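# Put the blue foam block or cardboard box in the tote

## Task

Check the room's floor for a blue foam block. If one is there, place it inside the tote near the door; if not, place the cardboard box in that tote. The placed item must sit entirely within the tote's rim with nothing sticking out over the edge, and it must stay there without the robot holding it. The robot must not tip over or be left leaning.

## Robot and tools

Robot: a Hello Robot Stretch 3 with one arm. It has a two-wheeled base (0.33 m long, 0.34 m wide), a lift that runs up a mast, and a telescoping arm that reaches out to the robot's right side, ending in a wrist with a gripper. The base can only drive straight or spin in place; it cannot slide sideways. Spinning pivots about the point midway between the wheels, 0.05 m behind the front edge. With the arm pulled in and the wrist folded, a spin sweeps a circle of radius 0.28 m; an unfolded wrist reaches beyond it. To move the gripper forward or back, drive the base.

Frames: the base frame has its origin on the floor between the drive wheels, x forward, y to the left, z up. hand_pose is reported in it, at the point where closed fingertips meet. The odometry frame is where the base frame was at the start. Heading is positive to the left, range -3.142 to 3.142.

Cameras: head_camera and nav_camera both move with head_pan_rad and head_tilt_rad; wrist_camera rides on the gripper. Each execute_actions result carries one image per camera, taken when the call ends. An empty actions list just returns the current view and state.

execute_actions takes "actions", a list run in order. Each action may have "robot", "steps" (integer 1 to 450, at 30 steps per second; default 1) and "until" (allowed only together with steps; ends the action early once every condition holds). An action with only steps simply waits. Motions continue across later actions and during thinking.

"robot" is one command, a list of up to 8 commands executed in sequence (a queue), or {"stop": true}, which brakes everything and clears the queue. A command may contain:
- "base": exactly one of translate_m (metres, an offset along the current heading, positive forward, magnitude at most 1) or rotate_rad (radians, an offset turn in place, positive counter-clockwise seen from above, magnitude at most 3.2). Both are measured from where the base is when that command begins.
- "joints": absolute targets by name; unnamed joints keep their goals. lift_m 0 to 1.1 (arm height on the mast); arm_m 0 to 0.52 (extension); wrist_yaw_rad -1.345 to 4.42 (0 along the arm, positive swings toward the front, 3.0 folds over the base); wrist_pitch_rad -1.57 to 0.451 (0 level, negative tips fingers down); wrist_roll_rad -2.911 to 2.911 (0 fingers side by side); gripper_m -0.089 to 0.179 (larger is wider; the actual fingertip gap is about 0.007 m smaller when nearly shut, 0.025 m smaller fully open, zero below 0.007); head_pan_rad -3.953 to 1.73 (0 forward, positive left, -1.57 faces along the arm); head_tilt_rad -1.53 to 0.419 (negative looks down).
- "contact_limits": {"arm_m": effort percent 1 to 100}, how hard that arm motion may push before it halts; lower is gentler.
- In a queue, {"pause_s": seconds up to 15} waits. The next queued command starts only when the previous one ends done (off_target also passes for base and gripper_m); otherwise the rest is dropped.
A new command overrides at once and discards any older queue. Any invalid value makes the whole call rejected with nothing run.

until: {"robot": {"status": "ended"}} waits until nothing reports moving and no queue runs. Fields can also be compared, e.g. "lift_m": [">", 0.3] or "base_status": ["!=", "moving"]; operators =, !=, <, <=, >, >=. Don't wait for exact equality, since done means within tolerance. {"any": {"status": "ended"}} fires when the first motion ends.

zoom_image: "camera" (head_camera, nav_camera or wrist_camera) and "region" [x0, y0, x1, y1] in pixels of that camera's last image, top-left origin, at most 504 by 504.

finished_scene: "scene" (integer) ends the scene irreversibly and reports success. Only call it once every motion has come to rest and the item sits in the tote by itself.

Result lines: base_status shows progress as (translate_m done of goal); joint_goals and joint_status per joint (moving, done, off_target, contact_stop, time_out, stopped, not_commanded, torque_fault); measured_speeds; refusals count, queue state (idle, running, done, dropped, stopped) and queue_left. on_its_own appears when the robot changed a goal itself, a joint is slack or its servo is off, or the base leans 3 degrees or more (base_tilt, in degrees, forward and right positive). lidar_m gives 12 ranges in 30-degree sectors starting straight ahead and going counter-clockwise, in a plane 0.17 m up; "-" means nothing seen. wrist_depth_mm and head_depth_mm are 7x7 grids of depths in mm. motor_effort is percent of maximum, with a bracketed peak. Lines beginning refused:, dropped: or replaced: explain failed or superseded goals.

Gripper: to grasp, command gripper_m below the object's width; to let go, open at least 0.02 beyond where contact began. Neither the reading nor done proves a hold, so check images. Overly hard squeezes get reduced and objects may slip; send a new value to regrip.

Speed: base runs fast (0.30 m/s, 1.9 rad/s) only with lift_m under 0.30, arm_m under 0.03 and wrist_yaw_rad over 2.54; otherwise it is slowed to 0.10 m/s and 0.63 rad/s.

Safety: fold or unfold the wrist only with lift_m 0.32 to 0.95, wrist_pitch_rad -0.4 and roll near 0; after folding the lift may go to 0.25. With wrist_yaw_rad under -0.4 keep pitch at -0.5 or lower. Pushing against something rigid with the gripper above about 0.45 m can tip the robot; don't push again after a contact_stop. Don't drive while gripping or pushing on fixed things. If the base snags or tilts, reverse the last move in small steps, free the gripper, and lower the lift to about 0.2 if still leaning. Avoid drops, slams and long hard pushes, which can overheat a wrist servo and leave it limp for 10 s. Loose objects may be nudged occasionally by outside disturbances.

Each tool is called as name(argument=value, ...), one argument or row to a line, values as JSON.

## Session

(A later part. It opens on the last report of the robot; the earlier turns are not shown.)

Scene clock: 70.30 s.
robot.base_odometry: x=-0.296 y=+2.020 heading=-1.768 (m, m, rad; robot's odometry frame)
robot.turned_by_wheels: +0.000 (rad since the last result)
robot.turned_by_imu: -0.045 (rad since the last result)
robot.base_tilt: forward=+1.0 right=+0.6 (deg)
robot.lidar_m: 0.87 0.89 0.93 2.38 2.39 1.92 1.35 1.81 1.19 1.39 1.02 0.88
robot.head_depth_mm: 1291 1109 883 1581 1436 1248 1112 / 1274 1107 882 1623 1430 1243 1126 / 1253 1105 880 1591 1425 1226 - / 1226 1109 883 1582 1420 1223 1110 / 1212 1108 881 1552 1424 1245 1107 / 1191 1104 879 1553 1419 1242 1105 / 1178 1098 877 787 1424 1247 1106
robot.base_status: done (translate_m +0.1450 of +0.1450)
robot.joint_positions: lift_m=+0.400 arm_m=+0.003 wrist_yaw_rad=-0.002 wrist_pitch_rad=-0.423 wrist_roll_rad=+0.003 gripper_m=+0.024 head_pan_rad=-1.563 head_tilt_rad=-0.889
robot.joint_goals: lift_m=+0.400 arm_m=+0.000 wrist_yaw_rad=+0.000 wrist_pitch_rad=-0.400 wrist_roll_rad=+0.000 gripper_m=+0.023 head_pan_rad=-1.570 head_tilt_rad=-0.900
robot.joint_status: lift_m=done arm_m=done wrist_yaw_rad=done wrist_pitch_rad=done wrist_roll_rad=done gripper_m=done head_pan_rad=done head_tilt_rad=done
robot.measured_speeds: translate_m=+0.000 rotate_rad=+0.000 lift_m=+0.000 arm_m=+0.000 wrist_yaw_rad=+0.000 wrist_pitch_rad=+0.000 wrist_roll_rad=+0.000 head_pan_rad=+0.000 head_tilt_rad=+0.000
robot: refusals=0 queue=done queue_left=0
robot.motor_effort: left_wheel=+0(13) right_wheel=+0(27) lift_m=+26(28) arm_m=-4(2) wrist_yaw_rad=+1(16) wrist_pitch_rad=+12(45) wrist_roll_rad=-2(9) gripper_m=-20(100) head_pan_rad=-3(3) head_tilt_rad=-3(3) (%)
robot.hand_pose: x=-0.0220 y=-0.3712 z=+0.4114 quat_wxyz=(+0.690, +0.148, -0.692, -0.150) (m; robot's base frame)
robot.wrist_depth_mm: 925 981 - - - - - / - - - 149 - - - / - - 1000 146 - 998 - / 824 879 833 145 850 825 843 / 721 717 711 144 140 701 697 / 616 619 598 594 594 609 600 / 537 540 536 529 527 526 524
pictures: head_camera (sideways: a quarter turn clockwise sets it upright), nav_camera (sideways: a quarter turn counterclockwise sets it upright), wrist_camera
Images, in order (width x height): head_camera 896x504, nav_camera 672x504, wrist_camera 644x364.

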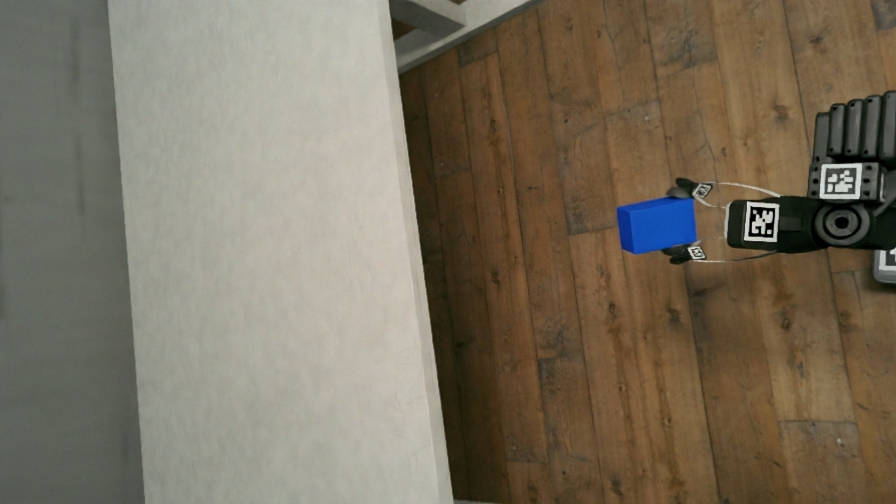

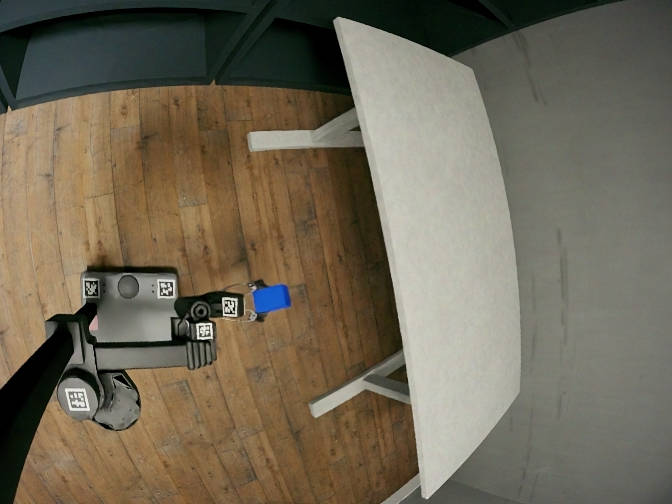

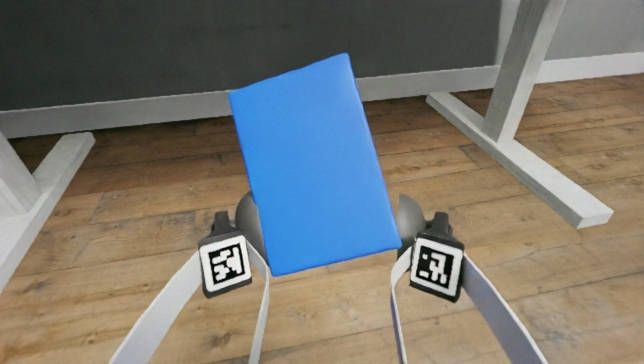

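execute_actions(
  actions=[
    {"robot":[{"joints":{"wrist_yaw_rad":3.0,"head_pan_rad":0,"head_tilt_rad":-0.6}},{"joints":{"lift_m":0.28}},{"base":{"rotate_rad":1.73}},{"base":{"translate_m":1.0}},{"base":{"translate_m":0.86}},{"base":{"rotate_rad":-1.55}}],"steps":450,"until":{"robot":{"status":"ended"}}},
    {"steps":300,"until":{"robot":{"status":"ended"}}},
  ],
)

Scene clock: 89.70 s.
robot.base_odometry: x=+1.563 y=+1.949 heading=-1.588 (m, m, rad; robot's odometry frame)
robot.turned_by_wheels: +0.180 (rad since the last result)
robot.turned_by_imu: +0.184 (rad since the last result)
robot.base_tilt: forward=+1.2 right=+0.4 (deg)
robot.lidar_m: 2.21 0.76 0.54 0.51 0.53 0.70 1.78 1.51 2.24 2.80 1.49 0.80
robot.head_depth_mm: 2373 2628 2876 2089 1273 1258 1205 / 2370 2636 2908 2326 1803 1458 1226 / 2363 2627 2890 2346 1791 1458 1231 / 2362 2622 2912 2321 1788 1451 1221 / 2388 2636 2884 2312 1791 1445 1214 / 2109 2150 2197 2118 1781 1440 1220 / 1422 1482 1522 1538 1553 1400 1219
robot.base_status: done (rotate_rad -1.5499 of -1.5500)
robot.joint_positions: lift_m=+0.280 arm_m=+0.003 wrist_yaw_rad=+2.998 wrist_pitch_rad=-0.422 wrist_roll_rad=+0.003 gripper_m=+0.024 head_pan_rad=-0.007 head_tilt_rad=-0.605
robot.joint_goals: lift_m=+0.280 arm_m=+0.000 wrist_yaw_rad=+3.000 wrist_pitch_rad=-0.400 wrist_roll_rad=+0.000 gripper_m=+0.023 head_pan_rad=+0.000 head_tilt_rad=-0.600
robot.joint_status: lift_m=done arm_m=done wrist_yaw_rad=done wrist_pitch_rad=done wrist_roll_rad=done gripper_m=done head_pan_rad=done head_tilt_rad=done
robot.measured_speeds: translate_m=+0.000 rotate_rad=+0.000 lift_m=+0.000 arm_m=+0.000 wrist_yaw_rad=+0.000 wrist_pitch_rad=+0.000 wrist_roll_rad=+0.000 head_pan_rad=+0.000 head_tilt_rad=+0.000
robot: refusals=0 queue=done queue_left=0
robot.motor_effort: left_wheel=+1(9) right_wheel=-2(12) lift_m=+19(26) arm_m=-4(4) wrist_yaw_rad=+2(3) wrist_pitch_rad=+12(12) wrist_roll_rad=-2(2) gripper_m=-21(20) head_pan_rad=+3(43) head_tilt_rad=+3(19) (%)
robot.hand_pose: x=+0.0109 y=+0.0741 z=+0.2918 quat_wxyz=(+0.198, +0.701, +0.098, +0.678) (m; robot's base frame)
robot.wrist_depth_mm: 460 - 496 518 536 565 595 / 504 - 527 149 595 628 658 / 542 563 153 146 654 679 729 / 586 609 151 145 670 657 655 / 563 563 - 144 140 547 540 / 476 504 - 148 459 468 465 / - - - - 411 408 407
pictures: head_camera (sideways: a quarter turn clockwise sets it upright), nav_camera (sideways: a quarter turn counterclockwise sets it upright), wrist_camera
Images, in order (width x height): head_camera 896x504, nav_camera 672x504, wrist_camera 644x364.

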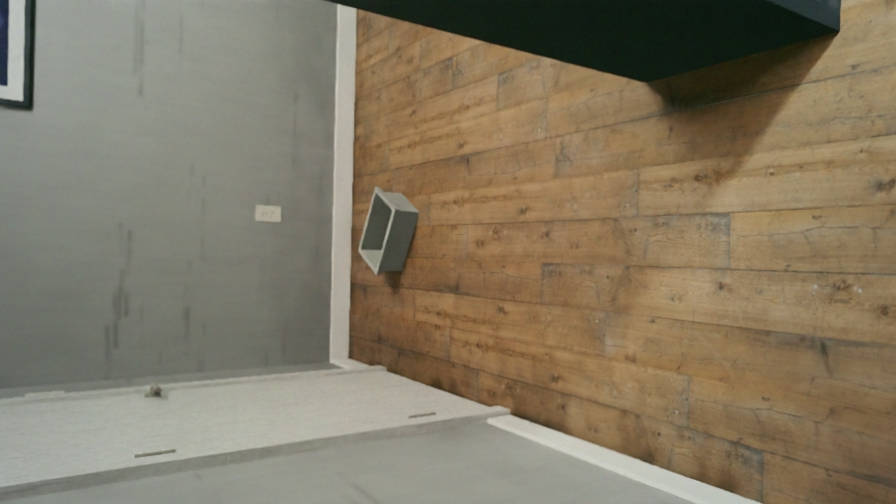

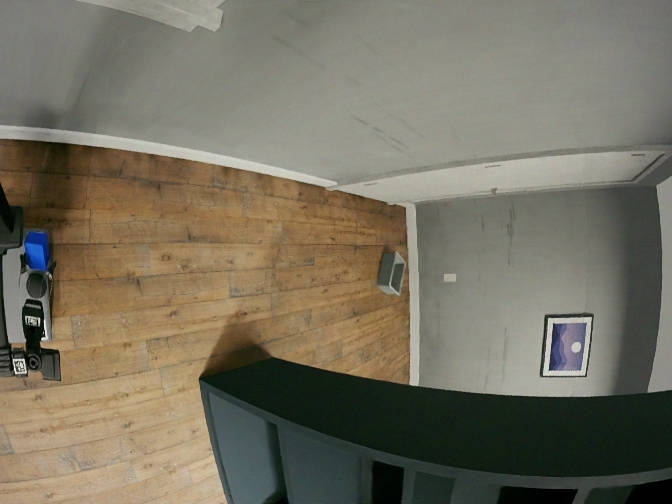

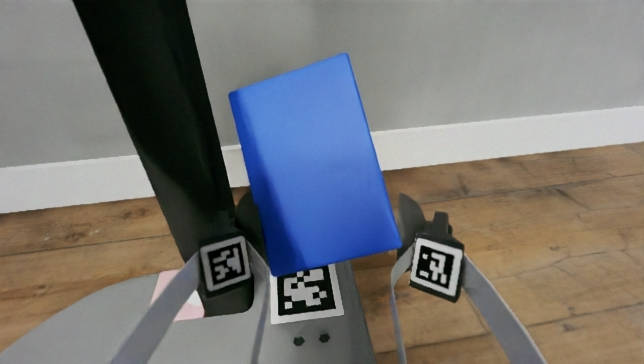

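execute_actions(
  actions=[
    {"robot":[{"base":{"translate_m":1.0}},{"base":{"translate_m":0.75}},{"base":{"rotate_rad":1.55},"joints":{"lift_m":0.5,"head_pan_rad":-1.57,"head_tilt_rad":-0.9}},{"joints":{"wrist_yaw_rad":0.0}},{"joints":{"wrist_pitch_rad":-1.3,"arm_m":0.1}}],"steps":450,"until":{"robot":{"status":"ended"}}},
    {"steps":300,"until":{"robot":{"status":"ended"}}},
  ],
)

Scene clock: 107.40 s.
robot.base_odometry: x=+1.533 y=+0.199 heading=-0.038 (m, m, rad; robot's odometry frame)
robot.turned_by_wheels: +1.550 (rad since the last result)
robot.turned_by_imu: +1.575 (rad since the last result)
robot.base_tilt: forward=+1.1 right=+0.4 (deg)
robot.lidar_m: 0.55 0.55 0.77 1.89 0.77 0.87 2.12 1.64 1.16 1.10 0.83 0.58
robot.head_depth_mm: 946 1092 1309 1562 1428 1251 1112 / 946 1100 1309 1565 1425 1295 - / 948 1098 1304 1570 1427 - 1108 / 952 1101 1312 1584 1366 1238 1111 / 953 1100 1311 1576 1423 1251 1106 / 953 1108 1317 1580 1426 1242 1104 / 956 1106 1325 1539 1422 1246 1102
robot.base_status: done (rotate_rad +1.5499 of +1.5500)
robot.joint_positions: lift_m=+0.500 arm_m=+0.100 wrist_yaw_rad=+0.002 wrist_pitch_rad=-1.298 wrist_roll_rad=+0.003 gripper_m=+0.024 head_pan_rad=-1.563 head_tilt_rad=-0.889
robot.joint_goals: lift_m=+0.500 arm_m=+0.100 wrist_yaw_rad=+0.000 wrist_pitch_rad=-1.300 wrist_roll_rad=+0.000 gripper_m=+0.023 head_pan_rad=-1.570 head_tilt_rad=-0.900
robot.joint_status: lift_m=done arm_m=done wrist_yaw_rad=done wrist_pitch_rad=done wrist_roll_rad=done gripper_m=done head_pan_rad=done head_tilt_rad=done
robot.measured_speeds: translate_m=+0.000 rotate_rad=+0.000 lift_m=+0.000 arm_m=+0.000 wrist_yaw_rad=+0.000 wrist_pitch_rad=+0.000 wrist_roll_rad=+0.000 head_pan_rad=+0.000 head_tilt_rad=+0.000
robot: refusals=0 queue=done queue_left=0
robot.motor_effort: left_wheel=-2(7) right_wheel=+2(9) lift_m=+26(27) arm_m=+4(0) wrist_yaw_rad=-3(3) wrist_pitch_rad=+0(13) wrist_roll_rad=-2(2) gripper_m=-19(20) head_pan_rad=-4(46) head_tilt_rad=-3(20) (%)
robot.hand_pose: x=-0.0215 y=-0.2903 z=+0.3853 quat_wxyz=(+0.563, +0.428, -0.563, -0.428) (m; robot's base frame)
robot.wrist_depth_mm: 577 571 557 556 552 554 545 / 571 570 568 149 545 545 540 / 564 569 555 147 552 541 538 / 561 557 557 145 545 541 536 / 561 553 559 144 140 542 532 / 560 552 547 541 - 532 529 / 557 546 544 - - 529 529
pictures: head_camera (sideways: a quarter turn clockwise sets it upright), nav_camera (sideways: a quarter turn counterclockwise sets it upright), wrist_camera
Images, in order (width x height): head_camera 896x504, nav_camera 672x504, wrist_camera 644x364.

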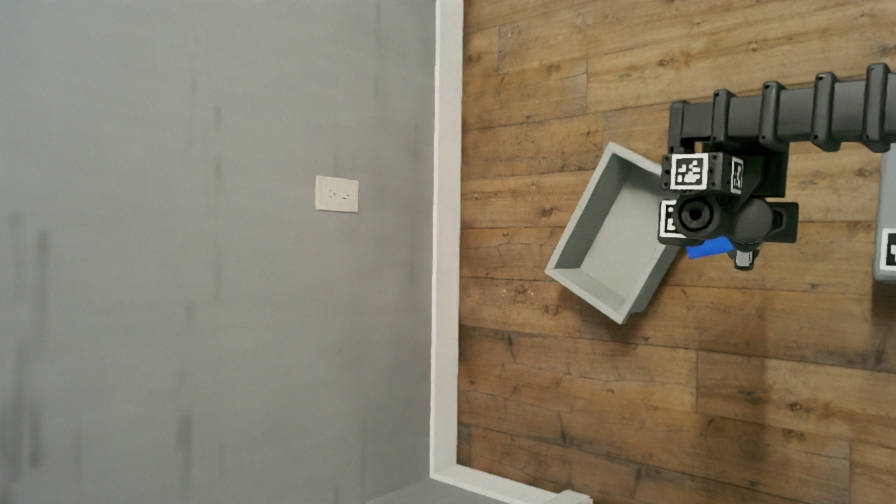

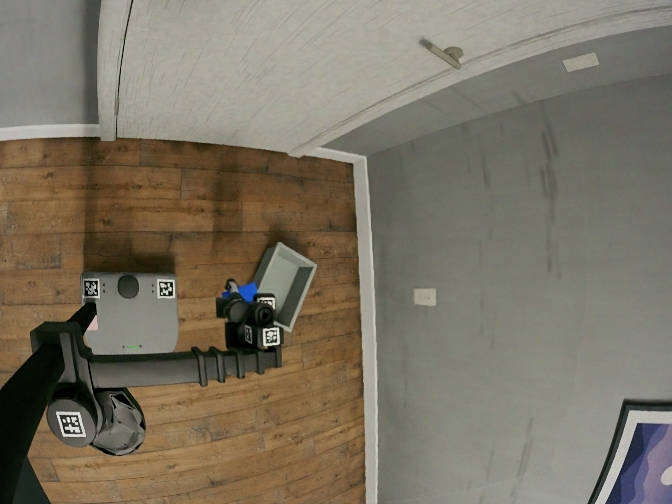

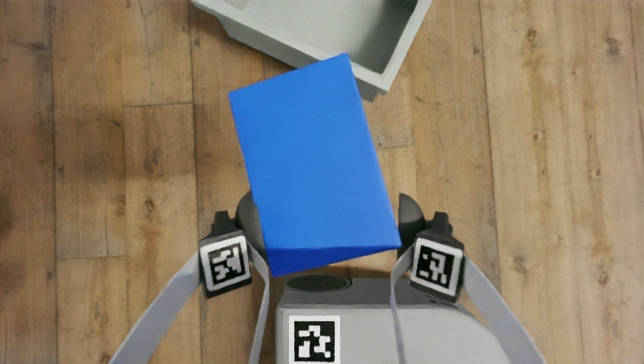

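execute_actions(
  actions=[
    {"robot":{"base":{"translate_m":0.03},"joints":{"arm_m":0.36,"lift_m":0.3,"wrist_roll_rad":-0.85}},"steps":300,"until":{"robot":{"status":"ended"}}},
  ],
)

Scene clock: 110.83 s.
robot.base_odometry: x=+1.563 y=+0.198 heading=-0.038 (m, m, rad; robot's odometry frame)
robot.turned_by_wheels: +0.000 (rad since the last result)
robot.turned_by_imu: +0.000 (rad since the last result)
robot.base_tilt: forward=+1.1 right=+0.4 (deg)
robot.lidar_m: 0.52 0.52 0.73 1.79 0.77 0.87 2.13 1.64 1.16 0.52 0.78 0.55
robot.head_depth_mm: 946 1091 1308 1554 1429 1253 1112 / 946 1092 1307 1569 1426 1241 1110 / 949 1101 1305 1559 1509 1222 1118 / 948 1099 1311 1575 1444 1222 1116 / 951 1108 1316 1572 1423 1248 1108 / 952 1102 1316 1577 1424 1249 1110 / 952 1103 1318 1537 1395 1243 1111
robot.base_status: done (translate_m +0.0300 of +0.0300)
robot.joint_positions: lift_m=+0.300 arm_m=+0.360 wrist_yaw_rad=+0.001 wrist_pitch_rad=-1.299 wrist_roll_rad=-0.847 gripper_m=+0.024 head_pan_rad=-1.563 head_tilt_rad=-0.889
robot.joint_goals: lift_m=+0.300 arm_m=+0.360 wrist_yaw_rad=+0.000 wrist_pitch_rad=-1.300 wrist_roll_rad=-0.850 gripper_m=+0.023 head_pan_rad=-1.570 head_tilt_rad=-0.900
robot.joint_status: lift_m=done arm_m=done wrist_yaw_rad=done wrist_pitch_rad=done wrist_roll_rad=done gripper_m=done head_pan_rad=done head_tilt_rad=done
robot.measured_speeds: translate_m=+0.000 rotate_rad=+0.000 lift_m=+0.000 arm_m=+0.000 wrist_yaw_rad=+0.000 wrist_pitch_rad=+0.000 wrist_roll_rad=+0.000 head_pan_rad=+0.000 head_tilt_rad=+0.000
robot: refusals=0 queue=done queue_left=0
robot.motor_effort: left_wheel=-2(4) right_wheel=+3(7) lift_m=+20(26) arm_m=+5(6) wrist_yaw_rad=-2(2) wrist_pitch_rad=+0(0) wrist_roll_rad=-2(5) gripper_m=-19(20) head_pan_rad=-4(4) head_tilt_rad=-3(4) (%)
robot.hand_pose: x=-0.0214 y=-0.5502 z=+0.1856 quat_wxyz=(+0.745, +0.566, -0.281, -0.214) (m; robot's base frame)
robot.wrist_depth_mm: 303 311 220 279 278 374 394 / 304 314 289 149 314 378 398 / 307 319 215 146 340 383 402 / 308 319 328 146 340 285 407 / 310 322 329 144 140 289 408 / 313 324 339 355 336 278 413 / 315 326 341 283 267 388 418
pictures: head_camera (sideways: a quarter turn clockwise sets it upright), nav_camera (sideways: a quarter turn counterclockwise sets it upright), wrist_camera
Images, in order (width x height): head_camera 896x504, nav_camera 672x504, wrist_camera 644x364.

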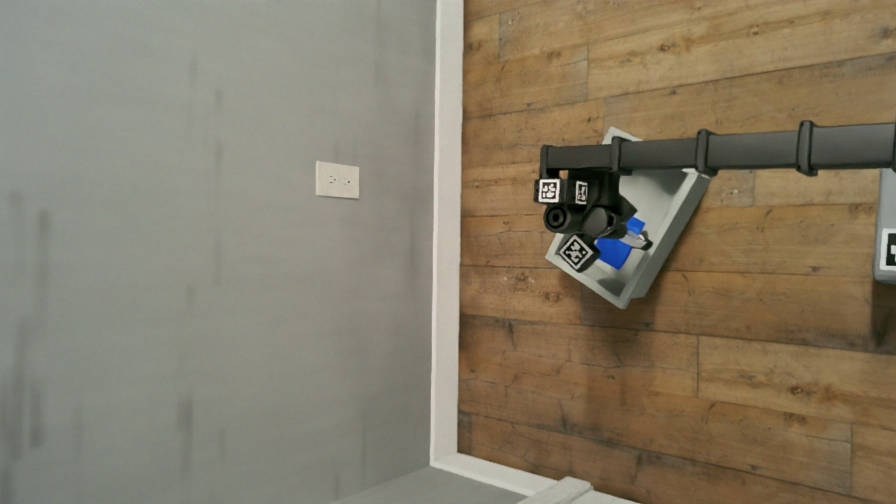

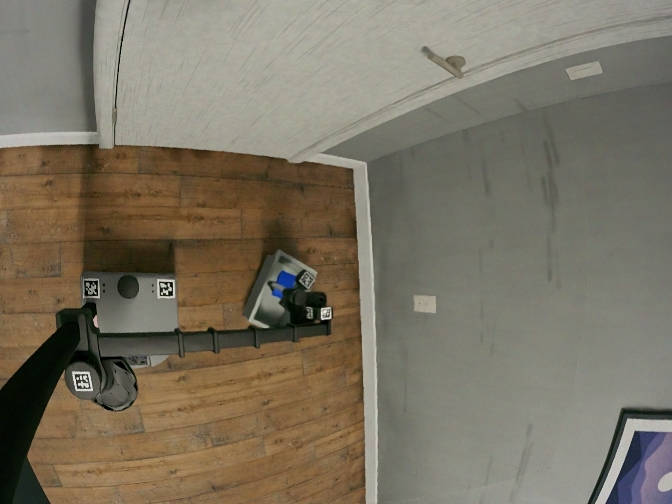

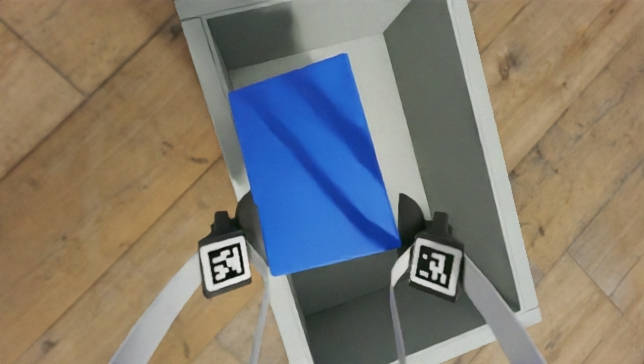

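execute_actions(
  actions=[
    {"robot":[{"base":{"translate_m":-0.035},"joints":{"arm_m":0.39}},{"joints":{"lift_m":0.22}}],"steps":300,"until":{"robot":{"status":"ended"}}},
  ],
)

Scene clock: 114.13 s.
robot.base_odometry: x=+1.528 y=+0.199 heading=-0.038 (m, m, rad; robot's odometry frame)
robot.turned_by_wheels: +0.000 (rad since the last result)
robot.turned_by_imu: +0.000 (rad since the last result)
robot.base_tilt: forward=+1.0 right=+0.6 (deg)
robot.lidar_m: 0.55 0.56 0.78 1.90 0.77 0.87 2.13 1.65 1.16 1.10 0.84 0.59
robot.head_depth_mm: 948 1095 1308 1568 1430 1249 1114 / 946 1104 1312 1567 1430 1249 1111 / 946 1105 1303 1567 1483 1227 1111 / 949 1104 1313 1576 1388 1218 1114 / 951 1106 1321 1572 1422 1240 1110 / 952 1110 1320 1580 1427 1250 1108 / 955 1108 1323 1536 1420 1243 1103
robot.base_status: done (translate_m -0.0350 of -0.0350)
robot.joint_positions: lift_m=+0.220 arm_m=+0.390 wrist_yaw_rad=+0.001 wrist_pitch_rad=-1.299 wrist_roll_rad=-0.847 gripper_m=+0.024 head_pan_rad=-1.563 head_tilt_rad=-0.889
robot.joint_goals: lift_m=+0.220 arm_m=+0.390 wrist_yaw_rad=+0.000 wrist_pitch_rad=-1.300 wrist_roll_rad=-0.850 gripper_m=+0.023 head_pan_rad=-1.570 head_tilt_rad=-0.900
robot.joint_status: lift_m=done arm_m=done wrist_yaw_rad=done wrist_pitch_rad=done wrist_roll_rad=done gripper_m=done head_pan_rad=done head_tilt_rad=done
robot.measured_speeds: translate_m=+0.000 rotate_rad=+0.000 lift_m=+0.000 arm_m=+0.000 wrist_yaw_rad=+0.000 wrist_pitch_rad=+0.000 wrist_roll_rad=+0.000 head_pan_rad=+0.000 head_tilt_rad=+0.000
robot: refusals=0 queue=done queue_left=0
robot.motor_effort: left_wheel=-2(6) right_wheel=+3(4) lift_m=+19(19) arm_m=+5(5) wrist_yaw_rad=-2(2) wrist_pitch_rad=+0(0) wrist_roll_rad=-2(2) gripper_m=-20(20) head_pan_rad=-3(3) head_tilt_rad=-3(3) (%)
robot.hand_pose: x=-0.0214 y=-0.5802 z=+0.1056 quat_wxyz=(+0.745, +0.566, -0.281, -0.214) (m; robot's base frame)
robot.wrist_depth_mm: 128 206 247 259 209 166 303 / 130 177 248 149 229 171 306 / 234 154 248 146 247 173 309 / 237 139 251 145 248 175 312 / 238 140 182 144 140 182 314 / 240 244 259 270 279 184 315 / 241 247 188 266 236 199 320
pictures: head_camera (sideways: a quarter turn clockwise sets it upright), nav_camera (sideways: a quarter turn counterclockwise sets it upright), wrist_camera
Images, in order (width x height): head_camera 896x504, nav_camera 672x504, wrist_camera 644x364.

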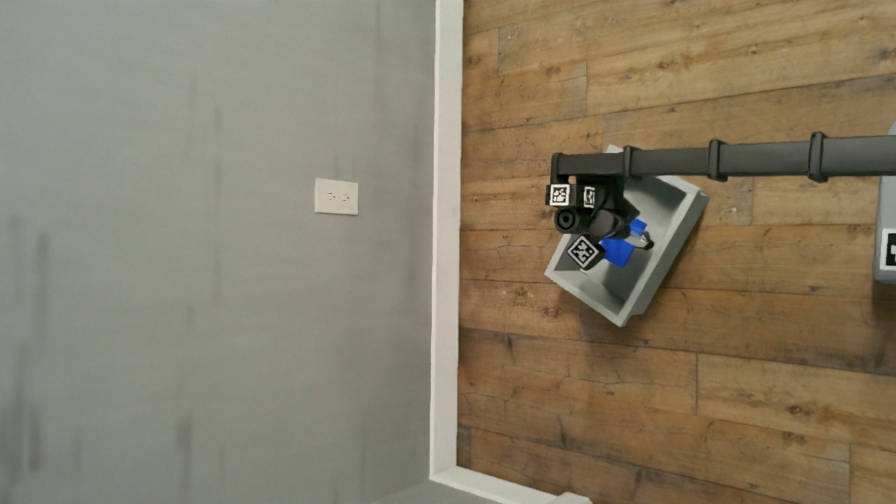

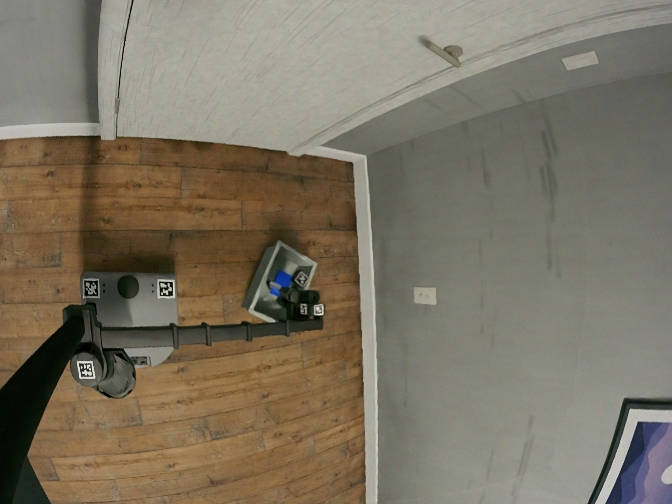

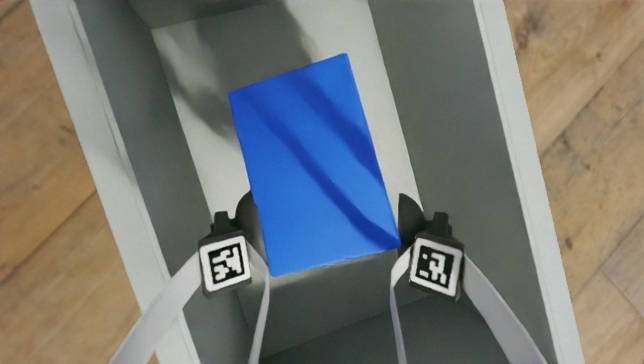

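execute_actions(
  actions=[
    {"robot":[{"joints":{"lift_m":0.18}},{"joints":{"gripper_m":0.085}},{"joints":{"lift_m":0.4}}],"steps":300,"until":{"robot":{"status":"ended"}}},
  ],
)

Scene clock: 119.43 s.
robot.base_odometry: x=+1.528 y=+0.199 heading=-0.038 (m, m, rad; robot's odometry frame)
robot.turned_by_wheels: +0.000 (rad since the last result)
robot.turned_by_imu: +0.000 (rad since the last result)
robot.base_tilt: forward=+1.1 right=+0.5 (deg)
robot.lidar_m: 0.55 0.56 0.78 1.90 0.77 0.86 2.12 1.65 1.16 1.10 0.84 0.59
robot.head_depth_mm: 948 1093 1302 1564 1429 1250 1108 / 946 1098 1310 1558 1430 1249 1127 / 948 1100 1312 1574 1325 1225 1112 / 947 1107 1312 1572 1366 1226 1119 / 949 1098 1312 1590 1420 1242 1107 / 955 1104 1317 1585 1429 1246 1106 / 955 1107 1321 1539 1422 1243 1103
robot.base_status: done (translate_m -0.0350 of -0.0350)
robot.joint_positions: lift_m=+0.400 arm_m=+0.390 wrist_yaw_rad=+0.001 wrist_pitch_rad=-1.299 wrist_roll_rad=-0.847 gripper_m=+0.085 head_pan_rad=-1.563 head_tilt_rad=-0.889
robot.joint_goals: lift_m=+0.400 arm_m=+0.390 wrist_yaw_rad=+0.000 wrist_pitch_rad=-1.300 wrist_roll_rad=-0.850 gripper_m=+0.085 head_pan_rad=-1.570 head_tilt_rad=-0.900
robot.joint_status: lift_m=done arm_m=done wrist_yaw_rad=done wrist_pitch_rad=done wrist_roll_rad=done gripper_m=done head_pan_rad=done head_tilt_rad=done
robot.measured_speeds: translate_m=+0.000 rotate_rad=+0.000 lift_m=+0.000 arm_m=+0.000 wrist_yaw_rad=+0.000 wrist_pitch_rad=+0.000 wrist_roll_rad=+0.000 head_pan_rad=+0.000 head_tilt_rad=+0.000
robot: refusals=0 queue=done queue_left=0
robot.motor_effort: left_wheel=-1(1) right_wheel=+3(4) lift_m=+25(26) arm_m=+4(5) wrist_yaw_rad=-2(2) wrist_pitch_rad=+0(0) wrist_roll_rad=-1(2) gripper_m=+0(76) head_pan_rad=-3(4) head_tilt_rad=-4(4) (%)
robot.hand_pose: x=-0.0214 y=-0.5802 z=+0.2853 quat_wxyz=(+0.745, +0.566, -0.281, -0.214) (m; robot's base frame)
robot.wrist_depth_mm: 389 400 413 330 458 482 494 / 392 402 401 432 463 492 508 / 396 407 426 439 471 493 518 / 397 412 423 442 467 497 521 / 399 418 437 447 400 502 527 / 403 416 408 378 473 508 534 / 405 424 436 461 487 506 536
pictures: head_camera (sideways: a quarter turn clockwise sets it upright), nav_camera (sideways: a quarter turn counterclockwise sets it upright), wrist_camera
Images, in order (width x height): head_camera 896x504, nav_camera 672x504, wrist_camera 644x364.

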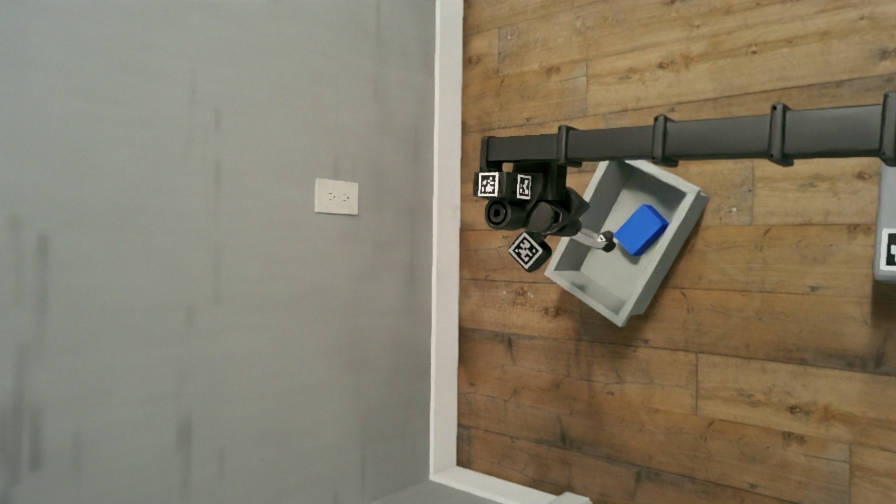

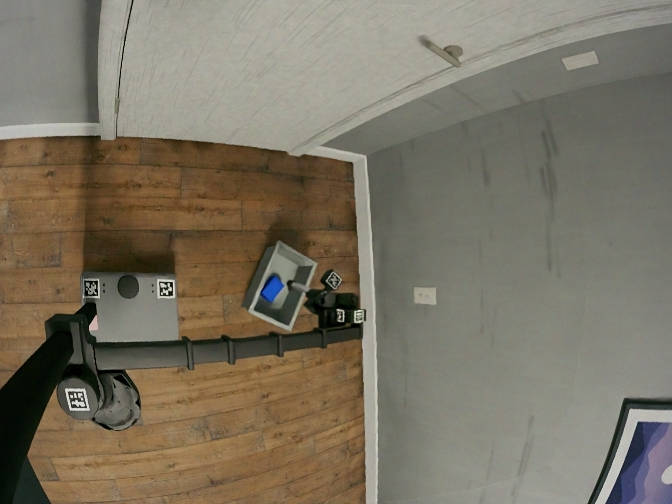

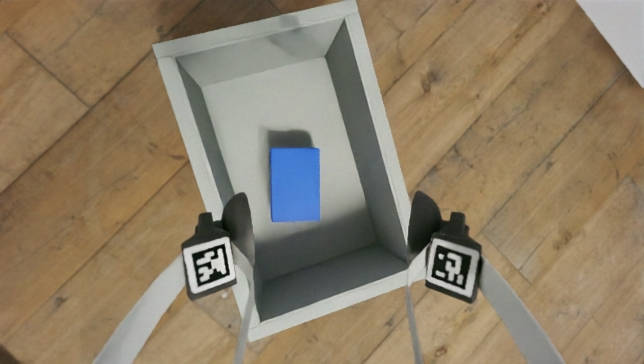

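execute_actions(
  actions=[],
)

Scene clock: 119.80 s.
robot.base_odometry: x=+1.528 y=+0.199 heading=-0.038 (m, m, rad; robot's odometry frame)
robot.turned_by_wheels: +0.000 (rad since the last result)
robot.turned_by_imu: +0.000 (rad since the last result)
robot.base_tilt: forward=+1.1 right=+0.5 (deg)
robot.lidar_m: 0.55 0.56 0.78 1.91 0.77 0.87 2.11 1.65 1.16 1.10 0.83 0.59
robot.head_depth_mm: 947 1093 1303 1562 1424 1249 1108 / 946 1097 1310 1560 1427 1251 1128 / 948 1100 1315 1571 1332 1226 1117 / 953 1099 1319 1569 1363 1222 1117 / 953 1102 1316 1571 1423 1242 1108 / 954 1106 1319 1583 1427 1244 1106 / 957 1110 1322 1530 1420 1240 1105
robot.base_status: done (translate_m -0.0350 of -0.0350)
robot.joint_positions: lift_m=+0.400 arm_m=+0.390 wrist_yaw_rad=+0.001 wrist_pitch_rad=-1.299 wrist_roll_rad=-0.847 gripper_m=+0.085 head_pan_rad=-1.563 head_tilt_rad=-0.889
robot.joint_goals: lift_m=+0.400 arm_m=+0.390 wrist_yaw_rad=+0.000 wrist_pitch_rad=-1.300 wrist_roll_rad=-0.850 gripper_m=+0.085 head_pan_rad=-1.570 head_tilt_rad=-0.900
robot.joint_status: lift_m=done arm_m=done wrist_yaw_rad=done wrist_pitch_rad=done wrist_roll_rad=done gripper_m=done head_pan_rad=done head_tilt_rad=done
robot.measured_speeds: translate_m=+0.000 rotate_rad=+0.000 lift_m=+0.000 arm_m=+0.000 wrist_yaw_rad=+0.000 wrist_pitch_rad=+0.000 wrist_roll_rad=+0.000 head_pan_rad=+0.000 head_tilt_rad=+0.000
robot: refusals=0 queue=done queue_left=0
robot.motor_effort: left_wheel=-2(2) right_wheel=+3(3) lift_m=+26(25) arm_m=+4(4) wrist_yaw_rad=-2(2) wrist_pitch_rad=+0(0) wrist_roll_rad=-2(2) gripper_m=+0(0) head_pan_rad=-3(4) head_tilt_rad=-4(4) (%)
robot.hand_pose: x=-0.0214 y=-0.5802 z=+0.2853 quat_wxyz=(+0.745, +0.566, -0.281, -0.214) (m; robot's base frame)
robot.wrist_depth_mm: 388 401 413 332 459 483 499 / 394 403 404 428 466 485 509 / 394 409 423 441 466 489 514 / 398 414 426 443 471 498 519 / 402 414 433 447 402 502 524 / 402 413 410 379 472 510 526 / 406 426 438 462 487 501 537
pictures: head_camera (sideways: a quarter turn clockwise sets it upright), nav_camera (sideways: a quarter turn counterclockwise sets it upright), wrist_camera
Images, in order (width x height): head_camera 896x504, nav_camera 672x504, wrist_camera 644x364.

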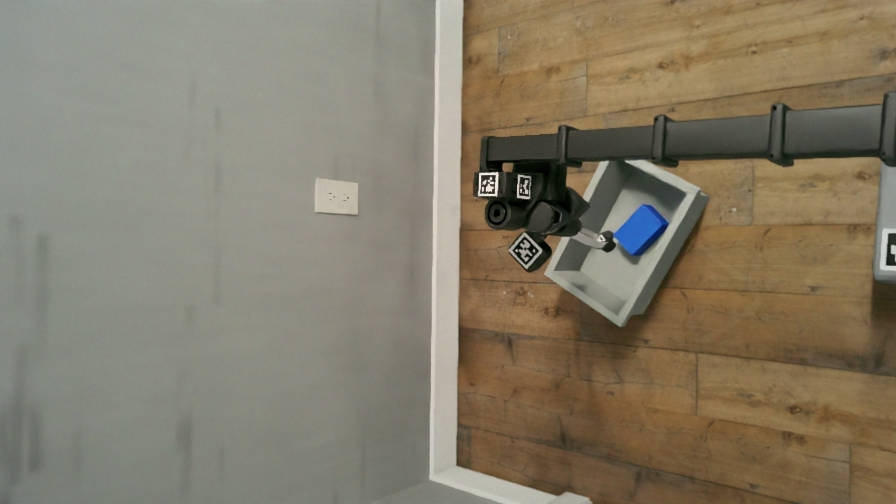

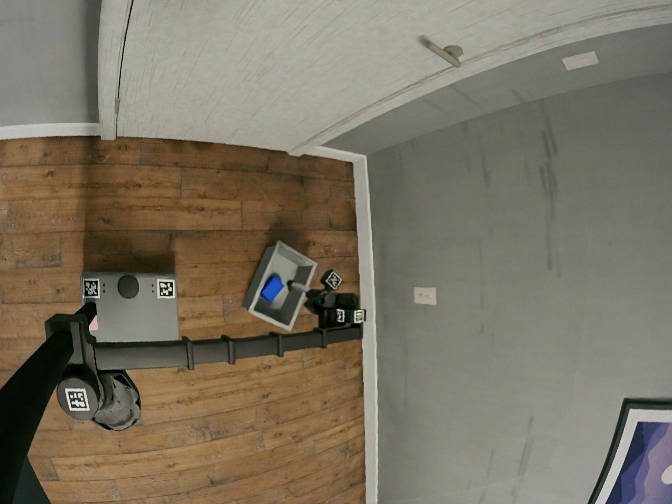

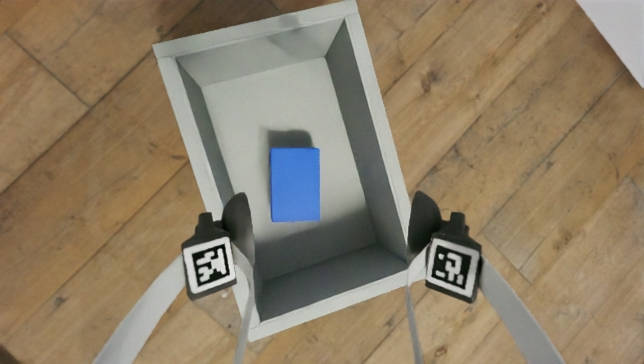

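finished_scene(
  scene=2,
)

The scene is finished: the task was done.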